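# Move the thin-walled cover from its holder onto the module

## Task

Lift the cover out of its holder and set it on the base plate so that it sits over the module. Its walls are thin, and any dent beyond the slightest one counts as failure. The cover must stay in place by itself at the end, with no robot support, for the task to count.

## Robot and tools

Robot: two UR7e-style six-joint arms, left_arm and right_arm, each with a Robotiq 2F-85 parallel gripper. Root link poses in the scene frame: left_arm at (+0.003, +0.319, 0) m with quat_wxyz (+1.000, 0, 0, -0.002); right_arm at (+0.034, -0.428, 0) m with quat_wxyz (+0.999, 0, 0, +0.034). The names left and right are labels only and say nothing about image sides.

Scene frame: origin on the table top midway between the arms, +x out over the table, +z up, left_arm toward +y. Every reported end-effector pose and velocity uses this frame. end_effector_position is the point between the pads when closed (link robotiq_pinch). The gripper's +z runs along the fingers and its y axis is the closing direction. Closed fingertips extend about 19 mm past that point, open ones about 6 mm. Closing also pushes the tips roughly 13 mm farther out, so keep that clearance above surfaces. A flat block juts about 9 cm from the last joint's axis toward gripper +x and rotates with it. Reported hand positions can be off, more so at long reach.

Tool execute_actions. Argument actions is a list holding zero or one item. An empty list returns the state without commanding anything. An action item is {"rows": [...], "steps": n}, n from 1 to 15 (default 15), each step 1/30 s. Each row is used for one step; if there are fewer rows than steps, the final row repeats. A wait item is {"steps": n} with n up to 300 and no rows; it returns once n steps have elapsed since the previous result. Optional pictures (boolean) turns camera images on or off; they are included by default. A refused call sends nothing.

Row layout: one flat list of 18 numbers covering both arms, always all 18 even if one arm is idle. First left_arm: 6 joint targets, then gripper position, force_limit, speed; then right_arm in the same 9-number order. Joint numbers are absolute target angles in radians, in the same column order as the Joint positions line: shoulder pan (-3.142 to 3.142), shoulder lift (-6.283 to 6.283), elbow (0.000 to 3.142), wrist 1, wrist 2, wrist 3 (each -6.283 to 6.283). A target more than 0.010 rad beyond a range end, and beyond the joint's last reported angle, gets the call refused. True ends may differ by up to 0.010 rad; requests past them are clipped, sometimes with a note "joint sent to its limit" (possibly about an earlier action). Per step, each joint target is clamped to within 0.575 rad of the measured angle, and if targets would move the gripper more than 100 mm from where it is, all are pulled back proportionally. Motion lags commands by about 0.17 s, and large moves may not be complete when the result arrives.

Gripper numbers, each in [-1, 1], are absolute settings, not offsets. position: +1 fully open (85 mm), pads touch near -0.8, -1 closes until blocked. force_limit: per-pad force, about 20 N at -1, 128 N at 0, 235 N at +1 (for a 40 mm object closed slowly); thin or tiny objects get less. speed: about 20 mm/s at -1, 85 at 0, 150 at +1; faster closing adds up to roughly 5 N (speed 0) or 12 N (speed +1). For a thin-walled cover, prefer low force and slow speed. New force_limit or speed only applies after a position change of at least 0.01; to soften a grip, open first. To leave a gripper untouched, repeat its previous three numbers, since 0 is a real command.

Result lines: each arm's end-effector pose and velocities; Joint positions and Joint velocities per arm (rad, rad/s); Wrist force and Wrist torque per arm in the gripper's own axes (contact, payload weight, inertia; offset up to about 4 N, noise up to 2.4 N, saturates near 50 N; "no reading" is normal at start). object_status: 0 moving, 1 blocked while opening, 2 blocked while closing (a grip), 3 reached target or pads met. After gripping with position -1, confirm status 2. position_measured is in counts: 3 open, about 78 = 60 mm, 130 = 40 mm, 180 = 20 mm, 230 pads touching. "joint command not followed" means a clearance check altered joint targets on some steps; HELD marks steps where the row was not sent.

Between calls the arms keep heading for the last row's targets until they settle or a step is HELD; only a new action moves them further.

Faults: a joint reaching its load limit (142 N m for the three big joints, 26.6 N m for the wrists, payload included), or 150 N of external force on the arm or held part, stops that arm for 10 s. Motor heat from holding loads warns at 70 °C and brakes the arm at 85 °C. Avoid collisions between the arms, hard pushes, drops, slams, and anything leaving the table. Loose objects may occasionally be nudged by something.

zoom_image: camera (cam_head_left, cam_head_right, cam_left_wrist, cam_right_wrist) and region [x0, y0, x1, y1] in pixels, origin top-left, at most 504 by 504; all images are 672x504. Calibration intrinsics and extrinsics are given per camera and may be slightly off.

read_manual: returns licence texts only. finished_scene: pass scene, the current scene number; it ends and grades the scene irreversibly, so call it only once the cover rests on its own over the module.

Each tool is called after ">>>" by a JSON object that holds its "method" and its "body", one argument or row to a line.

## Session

>>> {"method": "execute_actions", "body": {
  "actions": []
}}

Scene clock: 0.00 s of 5600.00 s.
left_arm: end_effector_position=(+0.3446, +0.4987, +0.2638) position_measured=3 object_status=3 end_effector_quat_wxyz=(+0.160, +0.070, +0.982, -0.068) end_effector_velocity=(+0.000, -0.000, -0.000) end_effector_angular_velocity=(-0.001, +0.001, -0.000) | right_arm: end_effector_position=(+0.5349, -0.5533, +0.1191) position_measured=3 object_status=3 end_effector_quat_wxyz=(-0.478, +0.707, -0.398, -0.337) end_effector_velocity=(-0.000, +0.001, -0.000) end_effector_angular_velocity=(+0.002, +0.002, -0.000)
Joint positions: left_arm=[ 0.309 -1.981  2.14  -1.983 -1.813  0.417] | right_arm=[-0.897 -0.912  1.456 -0.937 -0.967  2.928]
Joint velocities: left_arm=[-0.     0.001  0.    -0.    -0.001 -0.   ] | right_arm=[ 0.    -0.     0.002  0.     0.     0.   ]
Motor temperatures (°C, as the motors report them): left_arm=[23 26 25 34 31 31] | right_arm=[27 29 25 32 31 31]
Wrist force (N, on the end effector, along its own x y z axes, offset not removed): no reading
Wrist torque (N m, same axes, about the end effector's origin, offset not removed): no reading
camera_calibration (this result's frames):
cam_left_wrist: T_world_to_cam=[[0.181324, 0.98058, -0.0747298, -0.533824], [0.791867, -0.100523, 0.602363, -0.350807], [0.583153, -0.168399, -0.794716, 0.247138], [0, 0, 0, 1]] pos_world=[0.230469, 0.529811, 0.367825]
cam_right_wrist: T_world_to_cam=[[-0.883805, -0.224041, -0.410724, 0.390143], [-0.411869, -0.0438467, 0.910188, 0.11841], [-0.221928, 0.973593, -0.0535235, 0.81621], [0, 0, 0, 1]] pos_world=[0.57472, -0.702057, 0.0961523]

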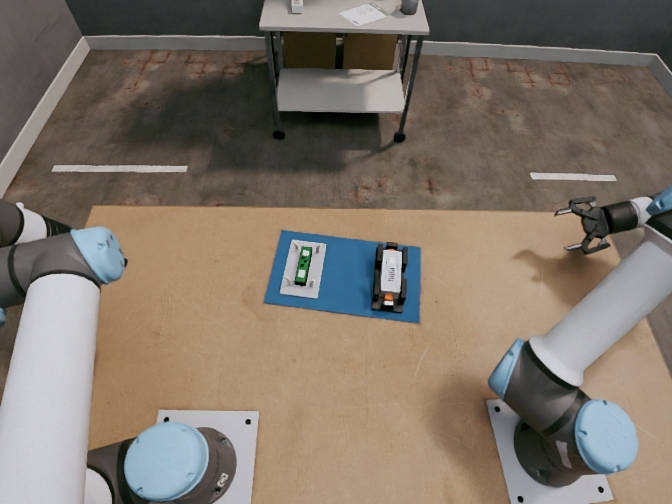

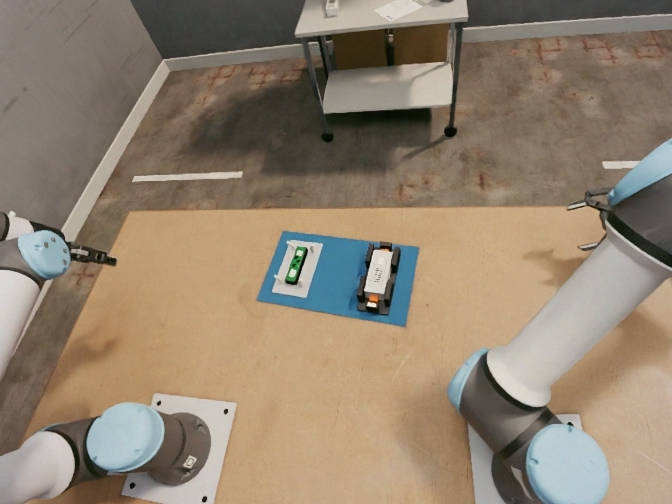

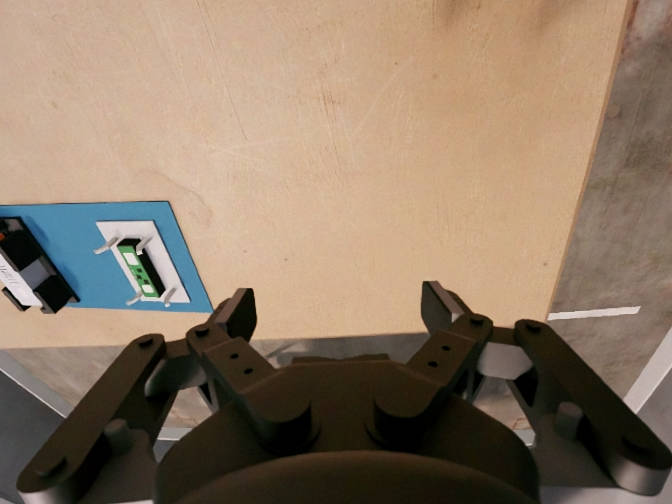

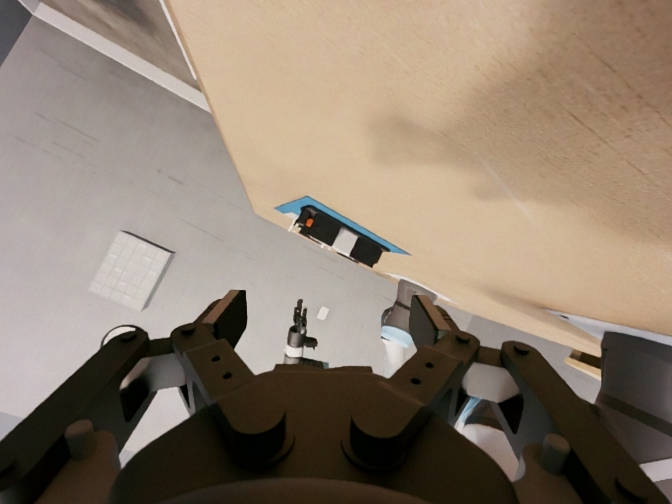

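>>> {"method": "execute_actions", "body": {
  "actions": [
    {"rows":[[-0.4,-1.65,1.85,-1.8,-1.571,-0.3,0.42,-0.78,0,-0.897,-0.912,1.456,-0.937,-0.967,2.928,1,-1,0]],"steps":15}
  ],
  "pictures": false
}}

>>> {"method": "execute_actions", "body": {
  "actions": [
    {"rows":[[-0.979,-1.223,1.655,-2.003,-1.571,-0.823,0.42,-0.78,0,-0.897,-0.912,1.456,-0.937,-0.967,2.928,1,-1,0]],"steps":15}
  ],
  "pictures": false
}}

>>> {"method": "execute_actions", "body": {
  "actions": [
    {"steps":60}
  ]
}}

Scene clock: 6.00 s of 5600.00 s.
left_arm: end_effector_position=(+0.4696, +0.3071, +0.2469) position_measured=75 object_status=0 end_effector_quat_wxyz=(+0.023, +0.054, +0.998, -0.020) end_effector_velocity=(+0.100, -0.466, -0.034) end_effector_angular_velocity=(+0.285, +0.209, +0.017) | right_arm: end_effector_position=(+0.5348, -0.5533, +0.1190) position_measured=3 object_status=3 end_effector_quat_wxyz=(-0.479, +0.706, -0.398, -0.337) end_effector_velocity=(+0.000, -0.001, +0.000) end_effector_angular_velocity=(-0.001, -0.001, -0.001)
Joint positions: left_arm=[-0.295 -1.688  1.882 -1.819 -1.598 -0.193] | right_arm=[-0.897 -0.912  1.456 -0.937 -0.967  2.928]
Joint velocities: left_arm=[-1.087  0.396 -0.337  0.195  0.27  -1.091] | right_arm=[-0.001 -0.    -0.001 -0.001  0.001 -0.   ]
Motor temperatures (°C, as the motors report them): left_arm=[23 26 25 34 31 31] | right_arm=[27 29 25 32 31 31]
Wrist force (N, on the end effector, along its own x y z axes, offset not removed): left_arm=[-4.1 -3.9 1.7] | right_arm=[0.6 4.3 -2.0]
Wrist torque (N m, same axes, about the end effector's origin, offset not removed): left_arm=[-0.42 0.87 0.23] | right_arm=[0.99 -0.32 -0.09]
Steps of this call (steps 1 to 90: nothing new was sent; then 2.50 s passed at rest; steps 91 to 105: all 15 steps of this action). Readings (joint positions | what the end effector reports):
91: left_arm=[0.308 -1.981 2.139 -1.982 -1.813 0.416] | right_arm=[-0.897 -0.912 1.456 -0.937 -0.967 2.928] | left_arm position_measured=3 object_status=0 | right_arm position_measured=3 object_status=3
92: left_arm=[0.299 -1.972 2.130 -1.974 -1.804 0.407] | right_arm=[-0.897 -0.912 1.456 -0.937 -0.967 2.928] | left_arm position_measured=4 object_status=0 | right_arm position_measured=3 object_status=3
94: left_arm=[0.223 -1.914 2.077 -1.938 -1.758 0.330] | right_arm=[-0.897 -0.912 1.456 -0.937 -0.967 2.928] | left_arm position_measured=14 object_status=0 | right_arm position_measured=3 object_status=3
98: left_arm=[0.021 -1.817 1.994 -1.888 -1.690 0.128] | right_arm=[-0.897 -0.912 1.456 -0.937 -0.967 2.928] | left_arm position_measured=42 object_status=0 | right_arm position_measured=3 object_status=3
105: the state above

Scene clock: 6.50 s of 5600.00 s.
left_arm: end_effector_position=(+0.4971, +0.0277, +0.1777) position_measured=76 object_status=3 end_effector_quat_wxyz=(+0.006, +0.068, +0.998, -0.008) end_effector_velocity=(-0.115, -0.562, -0.177) end_effector_angular_velocity=(+0.056, +0.047, -0.098) | right_arm: end_effector_position=(+0.5348, -0.5533, +0.1191) position_measured=3 object_status=3 end_effector_quat_wxyz=(-0.479, +0.706, -0.398, -0.337) end_effector_velocity=(-0.000, +0.001, -0.000) end_effector_angular_velocity=(+0.001, +0.001, +0.001)
Joint positions: left_arm=[-0.761 -1.369  1.722 -1.943 -1.576 -0.628] | right_arm=[-0.897 -0.912  1.456 -0.937 -0.967  2.928]
Joint velocities: left_arm=[-0.88   0.604 -0.284 -0.252  0.023 -0.781] | right_arm=[ 0.001  0.     0.001  0.    -0.001 -0.   ]
Motor temperatures (°C, as the motors report them): left_arm=[23 26 25 34 31 31] | right_arm=[27 29 25 32 31 31]
Wrist force (N, on the end effector, along its own x y z axes, offset not removed): left_arm=[-1.4 -4.2 -1.5] | right_arm=[-1.3 1.1 -0.7]
Wrist torque (N m, same axes, about the end effector's origin, offset not removed): left_arm=[-0.52 0.37 0.01] | right_arm=[0.09 0.51 -0.15]
Steps of this call (steps 1 to 15: all 15 steps of this action). Readings (joint positions | what the end effector reports):
1: left_arm=[-0.327 -1.676 1.872 -1.814 -1.590 -0.226] | right_arm=[-0.897 -0.912 1.456 -0.937 -0.967 2.928] | left_arm position_measured=76 object_status=0 | right_arm position_measured=3 object_status=3
2: left_arm=[-0.357 -1.659 1.860 -1.818 -1.588 -0.256] | right_arm=[-0.897 -0.912 1.456 -0.937 -0.967 2.928] | left_arm position_measured=76 object_status=0 | right_arm position_measured=3 object_status=3
4: left_arm=[-0.421 -1.608 1.835 -1.841 -1.586 -0.319] | right_arm=[-0.897 -0.912 1.456 -0.937 -0.967 2.928] | left_arm position_measured=76 object_status=0 | right_arm position_measured=3 object_status=3
8: left_arm=[-0.548 -1.517 1.792 -1.880 -1.582 -0.436] | right_arm=[-0.897 -0.912 1.456 -0.937 -0.967 2.928] | left_arm position_measured=76 object_status=3 | right_arm position_measured=3 object_status=3
15: the state above

Scene clock: 8.50 s of 5600.00 s.
left_arm: end_effector_position=(+0.4472, -0.1070, +0.1301) position_measured=76 object_status=3 end_effector_quat_wxyz=(-0.000, +0.080, +0.997, -0.000) end_effector_velocity=(+0.000, -0.000, +0.000) end_effector_angular_velocity=(-0.001, -0.001, +0.000) | right_arm: end_effector_position=(+0.5348, -0.5533, +0.1191) position_measured=3 object_status=3 end_effector_quat_wxyz=(-0.479, +0.706, -0.398, -0.337) end_effector_velocity=(+0.000, -0.000, -0.000) end_effector_angular_velocity=(-0.000, -0.001, -0.000)
Joint positions: left_arm=[-0.979 -1.223  1.655 -2.003 -1.571 -0.823] | right_arm=[-0.897 -0.912  1.456 -0.937 -0.967  2.928]
Joint velocities: left_arm=[ 0.    -0.    -0.    -0.001 -0.    -0.   ] | right_arm=[-0.    -0.    -0.    -0.001  0.     0.   ]
Motor temperatures (°C, as the motors report them): left_arm=[23 26 25 34 31 31] | right_arm=[27 29 25 32 31 31]
Wrist force (N, on the end effector, along its own x y z axes, offset not removed): left_arm=[-0.6 -1.8 0.7] | right_arm=[-0.6 -0.3 -1.1]
Wrist torque (N m, same axes, about the end effector's origin, offset not removed): left_arm=[-0.13 0.21 0.14] | right_arm=[-0.15 0.23 -0.01]
Steps of this call (steps 1 to 30: the robot went on to your last target; steps 31 to 60: nothing new was sent). Readings (joint positions | what the end effector reports):
1: left_arm=[-0.790 -1.349 1.712 -1.952 -1.576 -0.655] | right_arm=[-0.897 -0.912 1.456 -0.937 -0.967 2.928] | left_arm position_measured=76 object_status=3 | right_arm position_measured=3 object_status=3
2: left_arm=[-0.820 -1.329 1.703 -1.960 -1.575 -0.681] | right_arm=[-0.897 -0.912 1.456 -0.937 -0.967 2.928] | left_arm position_measured=76 object_status=3 | right_arm position_measured=3 object_status=3
4: left_arm=[-0.878 -1.289 1.685 -1.977 -1.573 -0.733] | right_arm=[-0.897 -0.912 1.456 -0.937 -0.967 2.928] | left_arm position_measured=76 object_status=3 | right_arm position_measured=3 object_status=3
8: left_arm=[-0.953 -1.240 1.662 -1.996 -1.572 -0.800] | right_arm=[-0.897 -0.912 1.456 -0.937 -0.967 2.928] | left_arm position_measured=76 object_status=3 | right_arm position_measured=3 object_status=3
60: the state above
All arms were judged still, so your last target was given up. Only a new action makes them travel on or press farther. Fingers that are still opening or closing keep moving.
camera_calibration (this result's frames):
cam_left_wrist: T_world_to_cam=[[0.190898, 0.981227, 0.0274171, 0.0140891], [0.931832, -0.189928, 0.30922, -0.446434], [0.308622, -0.0334814, -0.950595, 0.136546], [0, 0, 0, 1]] pos_world=[0.37117, -0.0940433, 0.26746]
cam_right_wrist: T_world_to_cam=[[-0.884041, -0.223373, -0.41058, 0.390593], [-0.411673, -0.0438945, 0.910274, 0.118266], [-0.221353, 0.973744, -0.0531521, 0.815935], [0, 0, 0, 1]] pos_world=[0.574597, -0.702073, 0.0960838]

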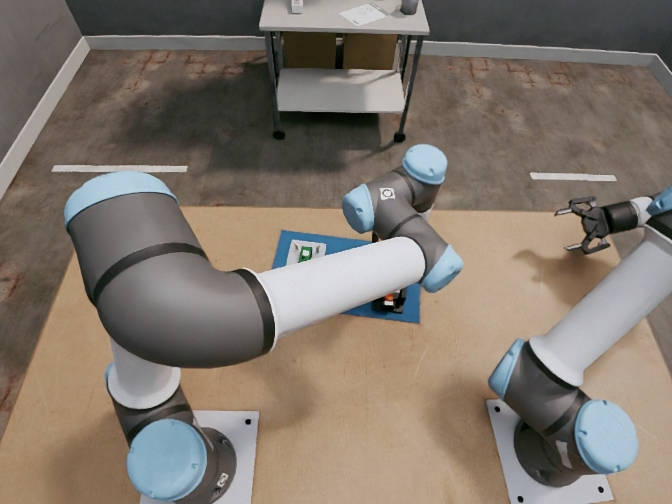

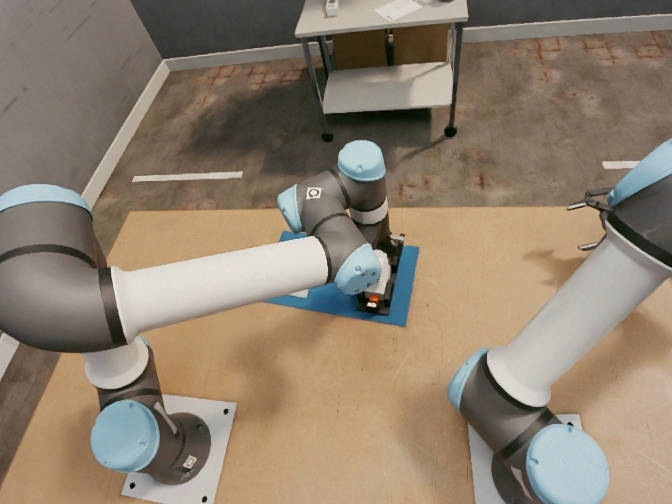

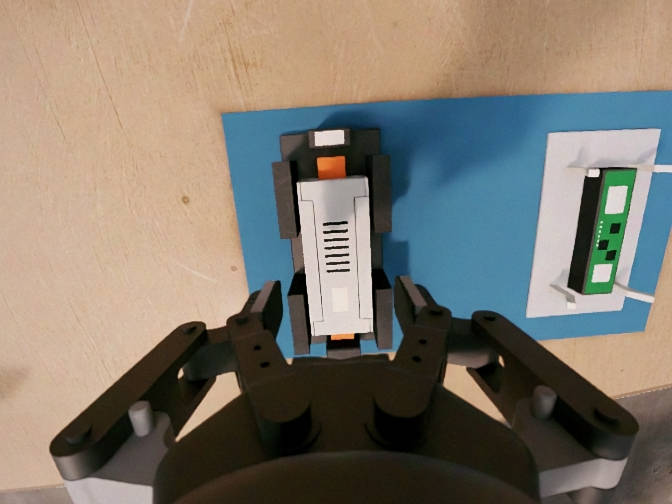

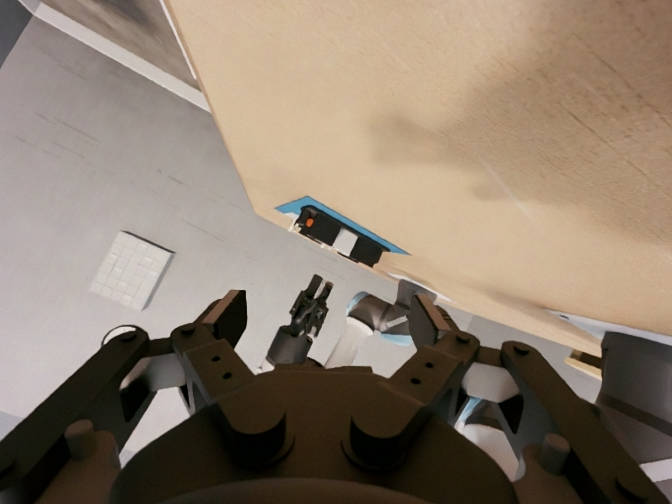

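>>> {"method": "execute_actions", "body": {
  "actions": [
    {"rows":[[-0.979,-1.1608,1.7242,-2.1344,-1.571,-0.835,0.42,-0.78,0,-0.897,-0.912,1.456,-0.937,-0.967,2.928,1,-1,0]],"steps":15}
  ]
}}

>>> {"method": "zoom_image", "body": {
  "camera": "cam_left_wrist",
  "region": [220,150,460,370]
}}

Scene clock: 14.27 s of 5600.00 s.
left_arm: end_effector_position=(+0.4471, -0.1070, +0.0755) position_measured=76 object_status=3 end_effector_quat_wxyz=(-0.000, +0.074, +0.997, -0.000) end_effector_velocity=(+0.000, -0.000, -0.005) end_effector_angular_velocity=(-0.002, -0.001, +0.001) | right_arm: end_effector_position=(+0.5348, -0.5533, +0.1191) position_measured=3 object_status=3 end_effector_quat_wxyz=(-0.479, +0.706, -0.398, -0.337) end_effector_velocity=(+0.000, -0.001, +0.000) end_effector_angular_velocity=(-0.002, -0.002, -0.002)
Joint positions: left_arm=[-0.979 -1.161  1.724 -2.133 -1.571 -0.835] | right_arm=[-0.897 -0.912  1.456 -0.937 -0.967  2.928]
Joint velocities: left_arm=[ 0.     0.007  0.007 -0.015 -0.    -0.001] | right_arm=[-0.001 -0.001 -0.001 -0.001  0.001  0.   ]
Motor temperatures (°C, as the motors report them): left_arm=[23 26 25 34 31 31] | right_arm=[27 29 25 32 31 31]
Wrist force (N, on the end effector, along its own x y z axes, offset not removed): left_arm=[0.0 -0.8 -1.6] | right_arm=[1.1 -1.3 -1.1]
Wrist torque (N m, same axes, about the end effector's origin, offset not removed): left_arm=[0.05 0.12 0.29] | right_arm=[0.17 0.10 -0.15]
Steps of this call (steps 1 to 90: nothing new was sent; then 2.27 s passed at rest; steps 91 to 105: all 15 steps of this action). Readings (joint positions | what the end effector reports):
91: left_arm=[-0.979 -1.222 1.655 -2.004 -1.571 -0.823] | right_arm=[-0.897 -0.912 1.456 -0.937 -0.967 2.928] | left_arm position_measured=76 object_status=3 | right_arm position_measured=3 object_status=3
92: left_arm=[-0.979 -1.215 1.663 -2.013 -1.571 -0.826] | right_arm=[-0.897 -0.912 1.456 -0.937 -0.967 2.928] | left_arm position_measured=76 object_status=3 | right_arm position_measured=3 object_status=3
94: left_arm=[-0.979 -1.189 1.692 -2.064 -1.571 -0.830] | right_arm=[-0.897 -0.912 1.456 -0.937 -0.967 2.928] | left_arm position_measured=76 object_status=3 | right_arm position_measured=3 object_status=3
98: left_arm=[-0.979 -1.167 1.717 -2.118 -1.571 -0.834] | right_arm=[-0.897 -0.912 1.456 -0.937 -0.967 2.928] | left_arm position_measured=76 object_status=3 | right_arm position_measured=3 object_status=3
105: the state above
camera_calibration (this result's frames):
cam_left_wrist: T_world_to_cam=[[0.179221, 0.983425, 0.0274899, 0.0210304], [0.934042, -0.178863, 0.309149, -0.429343], [0.308942, -0.0297293, -0.950616, 0.0849566], [0, 0, 0, 1]] pos_world=[0.371009, -0.0949498, 0.212914]
cam_right_wrist: T_world_to_cam=[[-0.884041, -0.223373, -0.41058, 0.390593], [-0.411673, -0.0438946, 0.910274, 0.118266], [-0.221353, 0.973744, -0.053152, 0.815935], [0, 0, 0, 1]] pos_world=[0.574597, -0.702073, 0.0960837]

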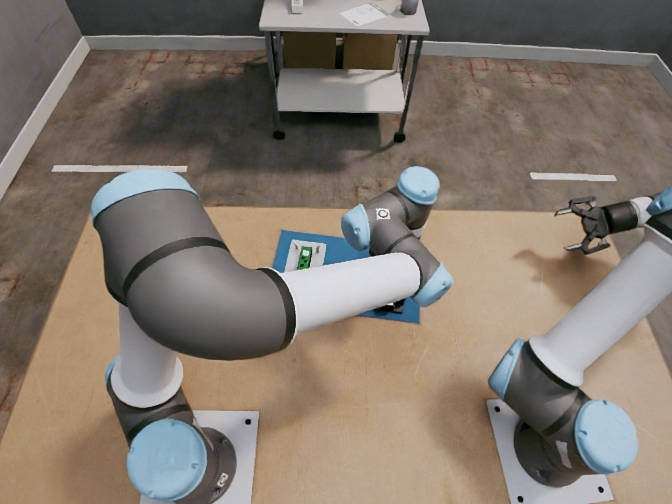

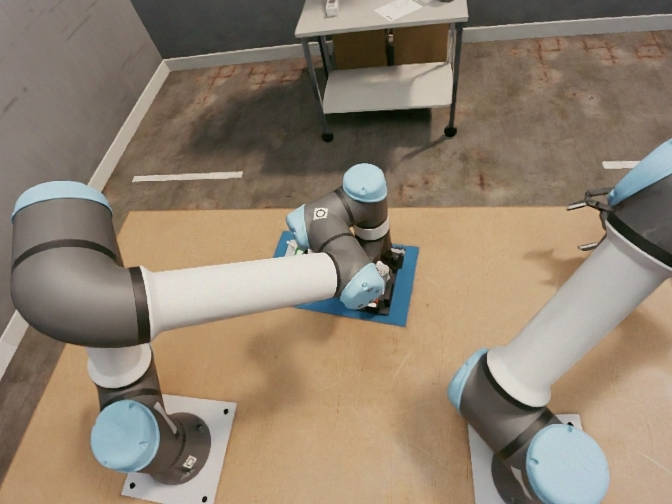

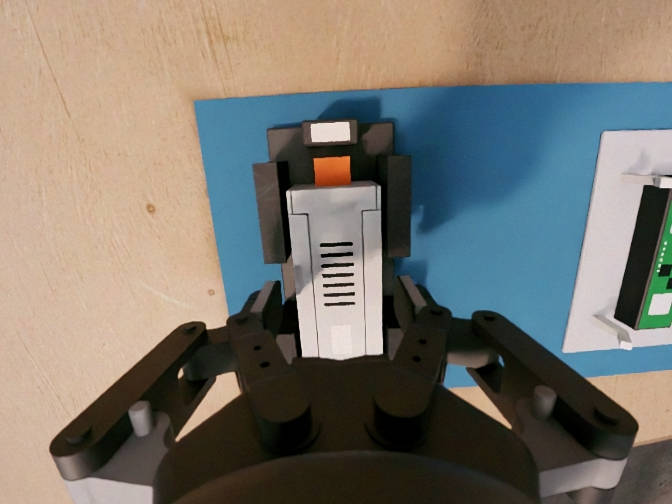

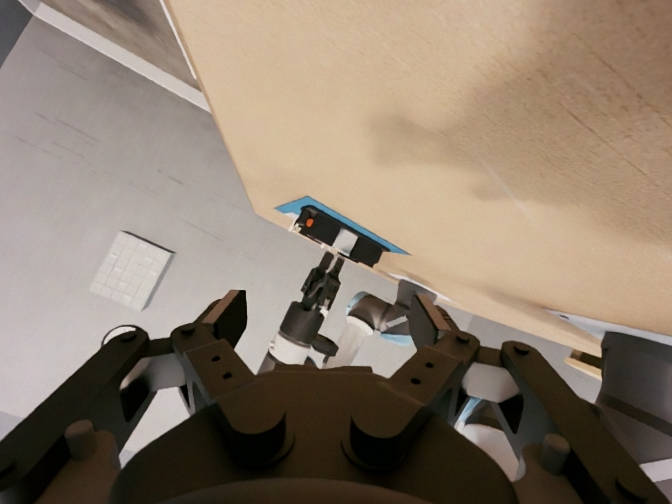

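Region (220, 150, 460, 370) of cam_left_wrist's 672x504 image, scaled by 2.100, with more detail than that image has; it fills the top 462 rows of this view, and the rest is white.

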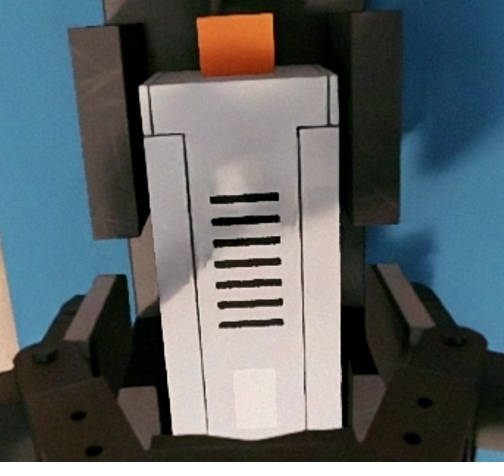

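>>> {"method": "execute_actions", "body": {
  "actions": [
    {"rows":[[-0.9718,-1.1504,1.7085,-2.1291,-1.571,-0.828,0.42,-0.78,0,-0.897,-0.912,1.456,-0.937,-0.967,2.928,1,-1,0]],"steps":12}
  ],
  "pictures": false
}}

>>> {"method": "execute_actions", "body": {
  "actions": [
    {"rows":[[-0.9718,-1.1276,1.7261,-2.1695,-1.571,-0.828,0.42,-0.78,0,-0.897,-0.912,1.456,-0.937,-0.967,2.928,1,-1,0]],"steps":15}
  ]
}}

Scene clock: 25.20 s of 5600.00 s.
left_arm: end_effector_position=(+0.4529, -0.1080, +0.0750) position_measured=76 object_status=3 end_effector_quat_wxyz=(-0.000, +0.074, +0.997, -0.000) end_effector_velocity=(+0.001, -0.001, +0.001) end_effector_angular_velocity=(-0.003, -0.000, -0.001) | right_arm: end_effector_position=(+0.5348, -0.5533, +0.1191) position_measured=3 object_status=3 end_effector_quat_wxyz=(-0.479, +0.706, -0.398, -0.337) end_effector_velocity=(-0.000, -0.001, -0.000) end_effector_angular_velocity=(-0.000, -0.001, -0.002)
Joint positions: left_arm=[-0.972 -1.151  1.709 -2.129 -1.571 -0.828] | right_arm=[-0.897 -0.912  1.456 -0.937 -0.967  2.928]
Joint velocities: left_arm=[ 0.002  0.001 -0.004  0.001 -0.001  0.002] | right_arm=[-0.002  0.     0.    -0.001  0.    -0.   ]
Motor temperatures (°C, as the motors report them): left_arm=[23 26 25 34 31 31] | right_arm=[27 29 25 32 31 31]
Wrist force (N, on the end effector, along its own x y z axes, offset not removed): left_arm=[1.3 -1.4 2.5] | right_arm=[2.3 1.4 0.2]
Wrist torque (N m, same axes, about the end effector's origin, offset not removed): left_arm=[-0.21 -0.04 0.22] | right_arm=[0.51 -0.16 0.00]
Steps of this call (steps 1 to 15: the robot went on to your last target; steps 16 to 90: nothing new was sent; then 7.53 s passed at rest; steps 91 to 102: all 12 steps of this action). Readings (joint positions | what the end effector reports):
91: left_arm=[-0.979 -1.161 1.724 -2.134 -1.571 -0.835] | right_arm=[-0.897 -0.912 1.456 -0.937 -0.967 2.928] | left_arm position_measured=76 object_status=3 | right_arm position_measured=3 object_status=3
92: left_arm=[-0.977 -1.159 1.721 -2.134 -1.571 -0.834] | right_arm=[-0.897 -0.912 1.456 -0.937 -0.967 2.928] | left_arm position_measured=76 object_status=3 | right_arm position_measured=3 object_status=3
94: left_arm=[-0.975 -1.155 1.715 -2.131 -1.571 -0.831] | right_arm=[-0.897 -0.912 1.456 -0.937 -0.967 2.928] | left_arm position_measured=76 object_status=3 | right_arm position_measured=3 object_status=3
98: left_arm=[-0.972 -1.151 1.710 -2.130 -1.571 -0.829] | right_arm=[-0.897 -0.912 1.456 -0.937 -0.967 2.928] | left_arm position_measured=76 object_status=3 | right_arm position_measured=3 object_status=3
102: the state above

Scene clock: 25.70 s of 5600.00 s.
left_arm: end_effector_position=(+0.4532, -0.1082, +0.0579) position_measured=76 object_status=3 end_effector_quat_wxyz=(-0.000, +0.074, +0.997, -0.000) end_effector_velocity=(-0.000, +0.000, -0.002) end_effector_angular_velocity=(+0.001, +0.001, -0.000) | right_arm: end_effector_position=(+0.5348, -0.5533, +0.1191) position_measured=3 object_status=3 end_effector_quat_wxyz=(-0.479, +0.706, -0.398, -0.337) end_effector_velocity=(+0.000, +0.000, +0.000) end_effector_angular_velocity=(-0.001, -0.001, +0.001)
Joint positions: left_arm=[-0.972 -1.128  1.726 -2.169 -1.571 -0.828] | right_arm=[-0.897 -0.912  1.456 -0.937 -0.967  2.928]
Joint velocities: left_arm=[ 0.     0.002  0.002 -0.003 -0.     0.   ] | right_arm=[ 0.001 -0.    -0.001 -0.     0.    -0.   ]
Motor temperatures (°C, as the motors report them): left_arm=[23 26 25 34 31 31] | right_arm=[27 29 25 32 31 31]
Wrist force (N, on the end effector, along its own x y z axes, offset not removed): left_arm=[-2.2 -1.5 -3.4] | right_arm=[-0.2 0.3 2.8]
Wrist torque (N m, same axes, about the end effector's origin, offset not removed): left_arm=[-0.03 0.45 0.29] | right_arm=[0.12 0.14 -0.20]
Steps of this call (steps 1 to 15: all 15 steps of this action). Readings (joint positions | what the end effector reports):
1: left_arm=[-0.972 -1.150 1.709 -2.130 -1.571 -0.828] | right_arm=[-0.897 -0.912 1.456 -0.937 -0.967 2.928] | left_arm position_measured=76 object_status=3 | right_arm position_measured=3 object_status=3
2: left_arm=[-0.972 -1.146 1.712 -2.136 -1.571 -0.828] | right_arm=[-0.897 -0.912 1.456 -0.937 -0.967 2.928] | left_arm position_measured=76 object_status=3 | right_arm position_measured=3 object_status=3
4: left_arm=[-0.972 -1.137 1.719 -2.152 -1.571 -0.828] | right_arm=[-0.897 -0.912 1.456 -0.937 -0.967 2.928] | left_arm position_measured=76 object_status=3 | right_arm position_measured=3 object_status=3
8: left_arm=[-0.972 -1.130 1.724 -2.165 -1.571 -0.828] | right_arm=[-0.897 -0.912 1.456 -0.937 -0.967 2.928] | left_arm position_measured=76 object_status=3 | right_arm position_measured=3 object_status=3
15: the state above
camera_calibration (this result's frames):
cam_left_wrist: T_world_to_cam=[[0.178913, 0.983483, 0.0273976, 0.0217381], [0.934075, -0.178539, 0.309237, -0.429709], [0.309021, -0.029735, -0.95059, 0.0662219], [0, 0, 0, 1]] pos_world=[0.377027, -0.0961298, 0.195236]
cam_right_wrist: T_world_to_cam=[[-0.884041, -0.223373, -0.41058, 0.390593], [-0.411673, -0.0438945, 0.910274, 0.118266], [-0.221353, 0.973744, -0.0531521, 0.815935], [0, 0, 0, 1]] pos_world=[0.574597, -0.702073, 0.0960838]

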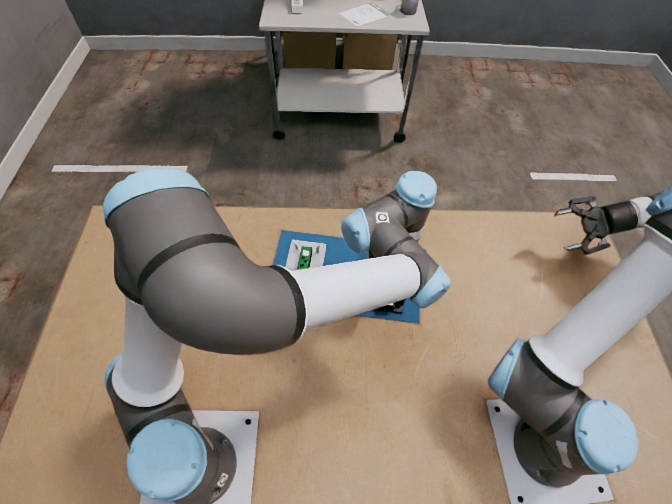

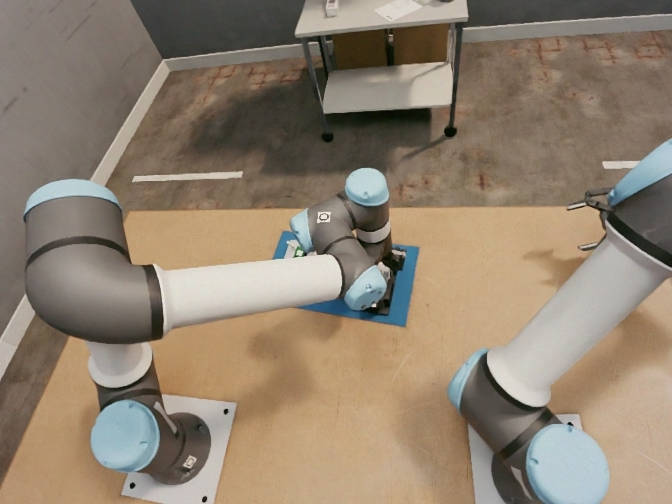

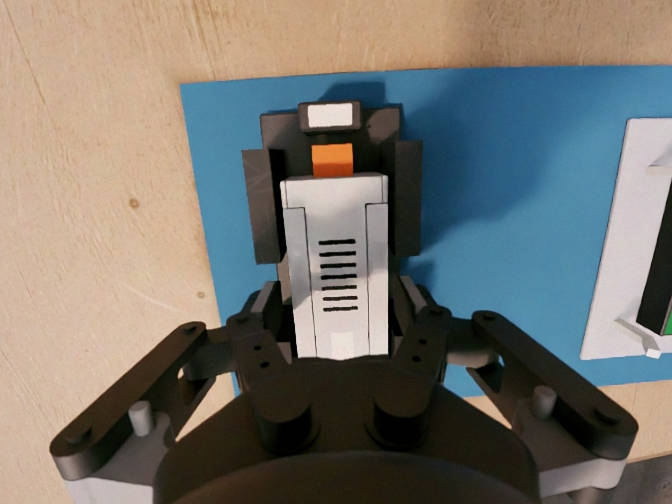

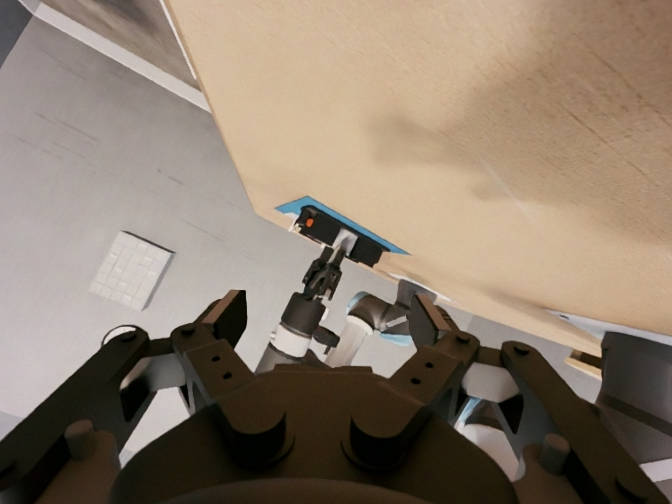

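>>> {"method": "execute_actions", "body": {
  "actions": [
    {"rows":[[-0.9705,-1.1103,1.7385,-2.1992,-1.571,-0.828,0.42,-0.78,0,-0.897,-0.912,1.456,-0.937,-0.967,2.928,1,-1,0]],"steps":15}
  ],
  "pictures": false
}}

>>> {"method": "execute_actions", "body": {
  "actions": [
    {"rows":[[-0.9705,-1.1103,1.7385,-2.1992,-1.571,-0.828,-1,-0.78,-1,-0.897,-0.912,1.456,-0.937,-0.967,2.928,1,-1,0]],"steps":15}
  ],
  "pictures": false
}}

>>> {"method": "execute_actions", "body": {
  "actions": [
    {"steps":30}
  ]
}}

>>> {"method": "execute_actions", "body": {
  "actions": [
    {"rows":[[-0.9705,-1.1143,1.7356,-2.1923,-1.571,-0.828,-1,-0.78,-1,-0.897,-0.912,1.456,-0.937,-0.967,2.928,1,-1,0]],"steps":15}
  ],
  "pictures": false
}}

>>> {"method": "execute_actions", "body": {
  "actions": [
    {"rows":[[-0.9705,-1.1183,1.7327,-2.1854,-1.571,-0.828,-1,-0.78,-1,-0.897,-0.912,1.456,-0.937,-0.967,2.928,1,-1,0]],"steps":15}
  ]
}}

Scene clock: 33.13 s of 5600.00 s.
left_arm: end_effector_position=(+0.4537, -0.1075, +0.0451) position_measured=76 object_status=3 end_effector_quat_wxyz=(-0.000, +0.073, +0.997, -0.000) end_effector_velocity=(+0.000, +0.000, -0.001) end_effector_angular_velocity=(+0.001, -0.001, -0.000) | right_arm: end_effector_position=(+0.5348, -0.5533, +0.1191) position_measured=3 object_status=3 end_effector_quat_wxyz=(-0.479, +0.706, -0.398, -0.337) end_effector_velocity=(-0.001, -0.000, -0.000) end_effector_angular_velocity=(+0.002, +0.002, -0.002)
Joint positions: left_arm=[-0.971 -1.11   1.738 -2.199 -1.571 -0.828] | right_arm=[-0.897 -0.912  1.456 -0.937 -0.967  2.928]
Joint velocities: left_arm=[ 0.     0.001  0.001 -0.002  0.001  0.   ] | right_arm=[-0.002 -0.     0.002  0.     0.     0.   ]
Motor temperatures (°C, as the motors report them): left_arm=[23 26 25 34 31 31] | right_arm=[27 29 25 32 31 31]
Wrist force (N, on the end effector, along its own x y z axes, offset not removed): left_arm=[0.4 -0.6 -1.3] | right_arm=[0.2 0.9 -1.2]
Wrist torque (N m, same axes, about the end effector's origin, offset not removed): left_arm=[0.18 0.16 0.31] | right_arm=[0.31 0.02 -0.26]
Steps of this call (steps 1 to 15: the robot went on to your last target; steps 16 to 90: nothing new was sent; then 3.93 s passed at rest; steps 91 to 105: all 15 steps of this action). Readings (joint positions | what the end effector reports):
91: left_arm=[-0.972 -1.127 1.726 -2.170 -1.571 -0.828] | right_arm=[-0.897 -0.912 1.456 -0.937 -0.967 2.928] | left_arm position_measured=76 object_status=3 | right_arm position_measured=3 object_status=3
92: left_arm=[-0.972 -1.124 1.729 -2.175 -1.571 -0.828] | right_arm=[-0.897 -0.912 1.456 -0.937 -0.967 2.928] | left_arm position_measured=76 object_status=3 | right_arm position_measured=3 object_status=3
94: left_arm=[-0.971 -1.117 1.733 -2.187 -1.571 -0.828] | right_arm=[-0.897 -0.912 1.456 -0.937 -0.967 2.928] | left_arm position_measured=76 object_status=3 | right_arm position_measured=3 object_status=3
98: left_arm=[-0.971 -1.112 1.737 -2.196 -1.571 -0.828] | right_arm=[-0.897 -0.912 1.456 -0.937 -0.967 2.928] | left_arm position_measured=76 object_status=3 | right_arm position_measured=3 object_status=3
105: the state above

Scene clock: 33.63 s of 5600.00 s.
left_arm: end_effector_position=(+0.4537, -0.1075, +0.0450) position_measured=98 object_status=0 end_effector_quat_wxyz=(-0.000, +0.073, +0.997, -0.000) end_effector_velocity=(+0.000, +0.000, +0.000) end_effector_angular_velocity=(+0.000, -0.000, +0.001) | right_arm: end_effector_position=(+0.5348, -0.5533, +0.1191) position_measured=3 object_status=3 end_effector_quat_wxyz=(-0.479, +0.706, -0.398, -0.337) end_effector_velocity=(-0.000, -0.000, +0.001) end_effector_angular_velocity=(-0.000, +0.000, +0.000)
Joint positions: left_arm=[-0.971 -1.11   1.738 -2.199 -1.571 -0.828] | right_arm=[-0.897 -0.912  1.456 -0.937 -0.967  2.928]
Joint velocities: left_arm=[ 0. -0.  0.  0.  0. -0.] | right_arm=[-0.    -0.001 -0.001  0.001 -0.001  0.   ]
Motor temperatures (°C, as the motors report them): left_arm=[23 26 25 34 31 31] | right_arm=[27 29 25 32 31 31]
Wrist force (N, on the end effector, along its own x y z axes, offset not removed): left_arm=[1.0 -0.8 1.3] | right_arm=[-1.1 6.5 -1.0]
Wrist torque (N m, same axes, about the end effector's origin, offset not removed): left_arm=[0.14 -0.09 0.33] | right_arm=[1.23 0.59 -0.11]
Steps of this call (steps 1 to 15: all 15 steps of this action). Readings (joint positions | what the end effector reports):
1: left_arm=[-0.971 -1.110 1.738 -2.199 -1.571 -0.828] | right_arm=[-0.897 -0.912 1.456 -0.937 -0.967 2.928] | left_arm position_measured=76 object_status=0 | right_arm position_measured=3 object_status=3
2: left_arm=[-0.971 -1.110 1.738 -2.199 -1.571 -0.828] | right_arm=[-0.897 -0.912 1.456 -0.937 -0.967 2.928] | left_arm position_measured=76 object_status=0 | right_arm position_measured=3 object_status=3
4: left_arm=[-0.971 -1.110 1.738 -2.199 -1.571 -0.828] | right_arm=[-0.897 -0.912 1.456 -0.937 -0.967 2.928] | left_arm position_measured=79 object_status=0 | right_arm position_measured=3 object_status=3
8: left_arm=[-0.971 -1.110 1.738 -2.199 -1.571 -0.828] | right_arm=[-0.897 -0.912 1.456 -0.937 -0.967 2.928] | left_arm position_measured=85 object_status=0 | right_arm position_measured=3 object_status=3
15: the state above

Scene clock: 34.63 s of 5600.00 s.
left_arm: end_effector_position=(+0.4537, -0.1075, +0.0450) position_measured=116 object_status=2 end_effector_quat_wxyz=(+0.000, +0.073, +0.997, -0.000) end_effector_velocity=(+0.000, +0.000, -0.000) end_effector_angular_velocity=(+0.000, -0.001, +0.001) | right_arm: end_effector_position=(+0.5348, -0.5533, +0.1191) position_measured=3 object_status=3 end_effector_quat_wxyz=(-0.479, +0.706, -0.398, -0.337) end_effector_velocity=(-0.000, -0.000, +0.000) end_effector_angular_velocity=(-0.001, -0.000, -0.000)
Joint positions: left_arm=[-0.97  -1.11   1.739 -2.199 -1.571 -0.828] | right_arm=[-0.897 -0.912  1.456 -0.937 -0.967  2.928]
Joint velocities: left_arm=[ 0.     0.     0.    -0.001  0.001 -0.   ] | right_arm=[-0.001 -0.001  0.001 -0.    -0.001  0.   ]
Motor temperatures (°C, as the motors report them): left_arm=[23 26 25 34 31 31] | right_arm=[27 29 25 32 31 31]
Wrist force (N, on the end effector, along its own x y z axes, offset not removed): left_arm=[3.7 6.7 -30.5] | right_arm=[0.1 3.0 0.2]
Wrist torque (N m, same axes, about the end effector's origin, offset not removed): left_arm=[0.20 -0.22 -0.01] | right_arm=[0.60 0.33 -0.19]
Steps of this call (steps 1 to 15: the robot went on to your last target; steps 16 to 30: nothing new was sent). Readings (joint positions | what the end effector reports):
1: left_arm=[-0.970 -1.110 1.738 -2.199 -1.571 -0.828] | right_arm=[-0.897 -0.912 1.456 -0.937 -0.967 2.928] | left_arm position_measured=99 object_status=0 | right_arm position_measured=3 object_status=3
2: left_arm=[-0.970 -1.110 1.738 -2.199 -1.571 -0.828] | right_arm=[-0.897 -0.912 1.456 -0.937 -0.967 2.928] | left_arm position_measured=101 object_status=0 | right_arm position_measured=3 object_status=3
4: left_arm=[-0.970 -1.110 1.739 -2.199 -1.571 -0.828] | right_arm=[-0.897 -0.912 1.456 -0.937 -0.967 2.928] | left_arm position_measured=105 object_status=0 | right_arm position_measured=3 object_status=3
8: left_arm=[-0.970 -1.110 1.739 -2.199 -1.571 -0.828] | right_arm=[-0.897 -0.912 1.456 -0.937 -0.967 2.928] | left_arm position_measured=111 object_status=0 | right_arm position_measured=3 object_status=3
30: the state above
All arms were judged still, so your last target was given up. Only a new action makes them travel on or press farther. Fingers that are still opening or closing keep moving.
camera_calibration (this result's frames):
cam_left_wrist: T_world_to_cam=[[0.177612, 0.983719, 0.0273821, 0.021955], [0.934304, -0.177299, 0.309258, -0.426059], [0.309078, -0.0293449, -0.950584, 0.053855], [0, 0, 0, 1]] pos_world=[0.377524, -0.0955568, 0.182354]
cam_right_wrist: T_world_to_cam=[[-0.884041, -0.223373, -0.41058, 0.390593], [-0.411673, -0.0438945, 0.910274, 0.118266], [-0.221353, 0.973744, -0.0531521, 0.815935], [0, 0, 0, 1]] pos_world=[0.574597, -0.702073, 0.0960837]

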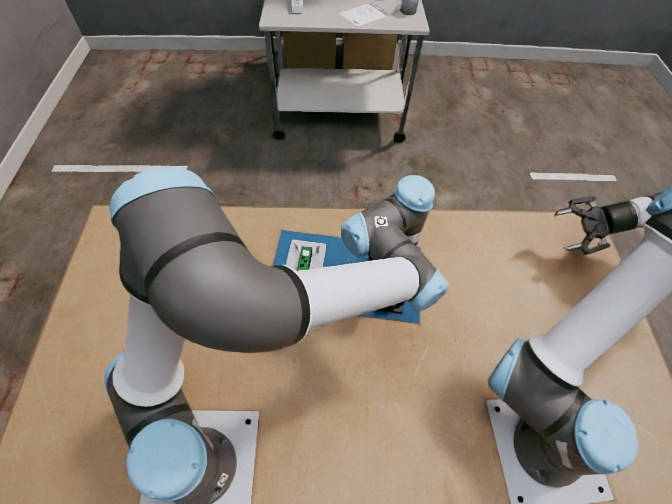

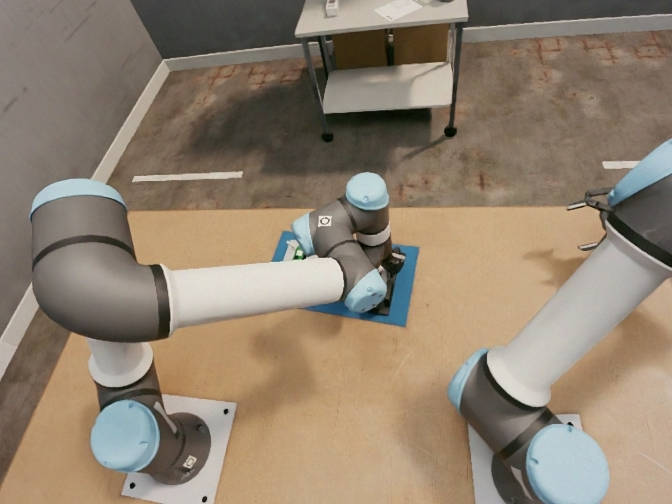

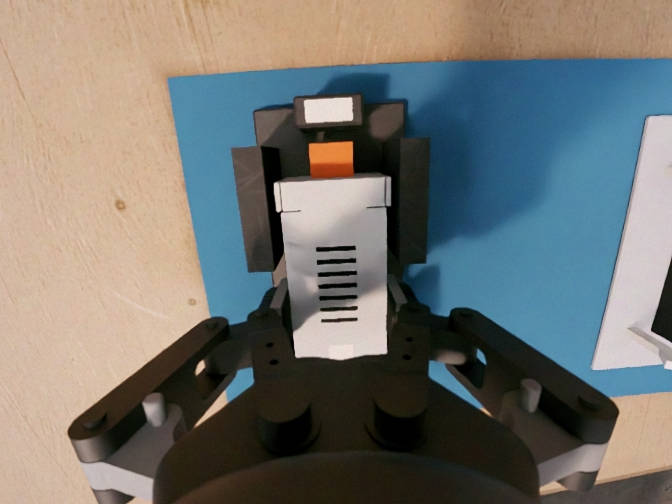

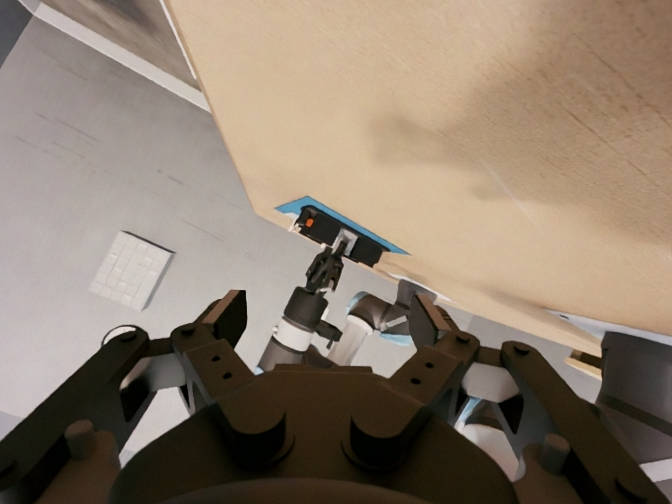

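Scene clock: 35.13 s of 5600.00 s.
left_arm: end_effector_position=(+0.4537, -0.1075, +0.0478) position_measured=117 object_status=2 end_effector_quat_wxyz=(-0.000, +0.073, +0.997, -0.000) end_effector_velocity=(+0.001, -0.001, +0.002) end_effector_angular_velocity=(-0.002, -0.003, -0.001) | right_arm: end_effector_position=(+0.5348, -0.5533, +0.1191) position_measured=3 object_status=3 end_effector_quat_wxyz=(-0.479, +0.706, -0.398, -0.337) end_effector_velocity=(+0.000, +0.001, -0.000) end_effector_angular_velocity=(-0.001, -0.001, +0.003)
Joint positions: left_arm=[-0.97  -1.114  1.736 -2.192 -1.571 -0.828] | right_arm=[-0.897 -0.912  1.456 -0.937 -0.967  2.928]
Joint velocities: left_arm=[-0.001 -0.002 -0.002  0.     0.001  0.   ] | right_arm=[ 0.002  0.    -0.001 -0.    -0.     0.   ]
Motor temperatures (°C, as the motors report them): left_arm=[23 26 25 34 31 31] | right_arm=[27 29 25 32 31 31]
Wrist force (N, on the end effector, along its own x y z axes, offset not removed): left_arm=[-2.8 -2.2 34.1] | right_arm=[-0.7 2.0 -0.1]
Wrist torque (N m, same axes, about the end effector's origin, offset not removed): left_arm=[0.36 0.36 -0.28] | right_arm=[0.55 0.31 0.04]
Steps of this call (steps 1 to 15: all 15 steps of this action). Readings (joint positions | what the end effector reports):
1: left_arm=[-0.970 -1.110 1.738 -2.199 -1.571 -0.828] | right_arm=[-0.897 -0.912 1.456 -0.937 -0.967 2.928] | left_arm position_measured=116 object_status=2 | right_arm position_measured=3 object_status=3
2: left_arm=[-0.970 -1.111 1.738 -2.198 -1.571 -0.828] | right_arm=[-0.897 -0.912 1.456 -0.937 -0.967 2.928] | left_arm position_measured=116 object_status=2 | right_arm position_measured=3 object_status=3
4: left_arm=[-0.970 -1.112 1.737 -2.195 -1.571 -0.828] | right_arm=[-0.897 -0.912 1.456 -0.937 -0.967 2.928] | left_arm position_measured=117 object_status=2 | right_arm position_measured=3 object_status=3
8: left_arm=[-0.970 -1.114 1.736 -2.193 -1.571 -0.828] | right_arm=[-0.897 -0.912 1.456 -0.937 -0.967 2.928] | left_arm position_measured=117 object_status=2 | right_arm position_measured=3 object_status=3
15: the state above

Scene clock: 35.63 s of 5600.00 s.
left_arm: end_effector_position=(+0.4537, -0.1076, +0.0509) position_measured=117 object_status=2 end_effector_quat_wxyz=(-0.000, +0.073, +0.997, -0.000) end_effector_velocity=(-0.000, -0.000, +0.000) end_effector_angular_velocity=(-0.001, +0.000, +0.001) | right_arm: end_effector_position=(+0.5348, -0.5533, +0.1191) position_measured=3 object_status=3 end_effector_quat_wxyz=(-0.479, +0.706, -0.398, -0.337) end_effector_velocity=(-0.000, -0.001, +0.000) end_effector_angular_velocity=(-0.001, -0.000, -0.001)
Joint positions: left_arm=[-0.97  -1.118  1.733 -2.185 -1.571 -0.828] | right_arm=[-0.897 -0.912  1.456 -0.937 -0.967  2.928]
Joint velocities: left_arm=[-0.    -0.    -0.     0.    -0.001 -0.001] | right_arm=[-0.001  0.    -0.001  0.    -0.001 -0.   ]
Motor temperatures (°C, as the motors report them): left_arm=[23 26 25 34 31 31] | right_arm=[27 29 25 32 31 31]
Wrist force (N, on the end effector, along its own x y z axes, offset not removed): left_arm=[0.3 0.2 30.9] | right_arm=[0.2 -0.4 -0.4]
Wrist torque (N m, same axes, about the end effector's origin, offset not removed): left_arm=[0.47 0.10 -0.19] | right_arm=[0.07 0.22 -0.06]
Steps of this call (steps 1 to 15: all 15 steps of this action). Readings (joint positions | what the end effector reports):
1: left_arm=[-0.970 -1.114 1.736 -2.192 -1.571 -0.828] | right_arm=[-0.897 -0.912 1.456 -0.937 -0.967 2.928] | left_arm position_measured=117 object_status=2 | right_arm position_measured=3 object_status=3
2: left_arm=[-0.970 -1.115 1.735 -2.191 -1.571 -0.828] | right_arm=[-0.897 -0.912 1.456 -0.937 -0.967 2.928] | left_arm position_measured=117 object_status=2 | right_arm position_measured=3 object_status=3
4: left_arm=[-0.970 -1.117 1.734 -2.188 -1.571 -0.828] | right_arm=[-0.897 -0.912 1.456 -0.937 -0.967 2.928] | left_arm position_measured=117 object_status=2 | right_arm position_measured=3 object_status=3
8: left_arm=[-0.970 -1.118 1.733 -2.186 -1.571 -0.828] | right_arm=[-0.897 -0.912 1.456 -0.937 -0.967 2.928] | left_arm position_measured=117 object_status=2 | right_arm position_measured=3 object_status=3
15: the state above
camera_calibration (this result's frames):
cam_left_wrist: T_world_to_cam=[[0.177617, 0.983718, 0.0274208, 0.0218528], [0.934313, -0.177317, 0.309222, -0.427935], [0.309049, -0.0293035, -0.950595, 0.0594394], [0, 0, 0, 1]] pos_world=[0.377574, -0.0956351, 0.18823]
cam_right_wrist: T_world_to_cam=[[-0.884041, -0.223373, -0.41058, 0.390593], [-0.411673, -0.0438946, 0.910274, 0.118266], [-0.221353, 0.973744, -0.0531521, 0.815935], [0, 0, 0, 1]] pos_world=[0.574597, -0.702073, 0.0960838]

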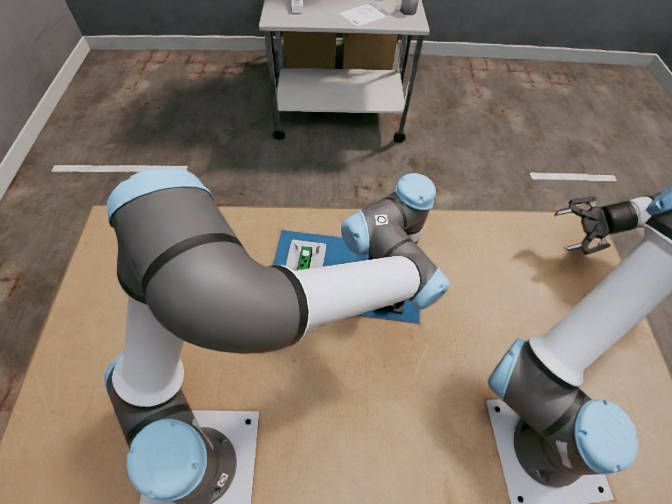

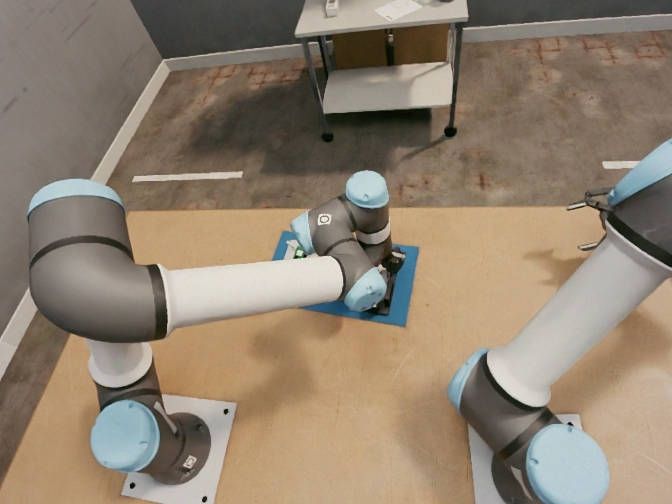

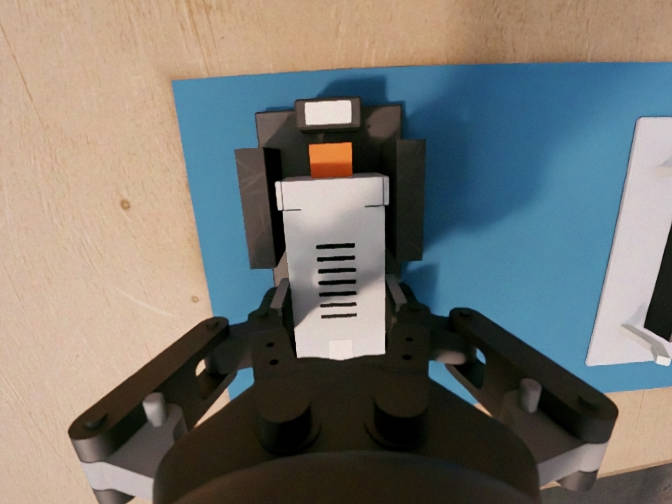

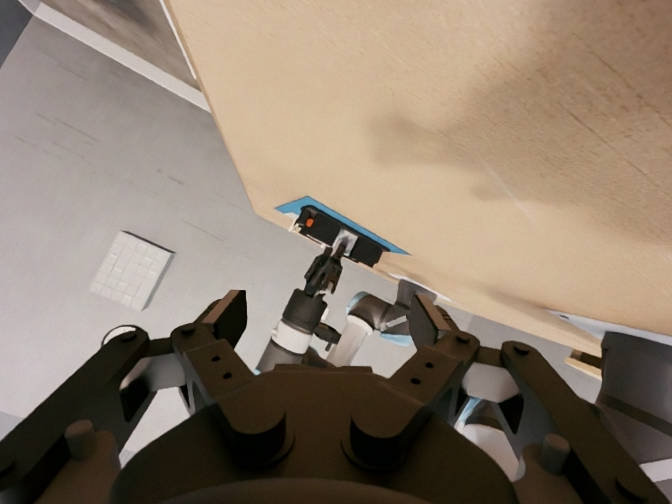

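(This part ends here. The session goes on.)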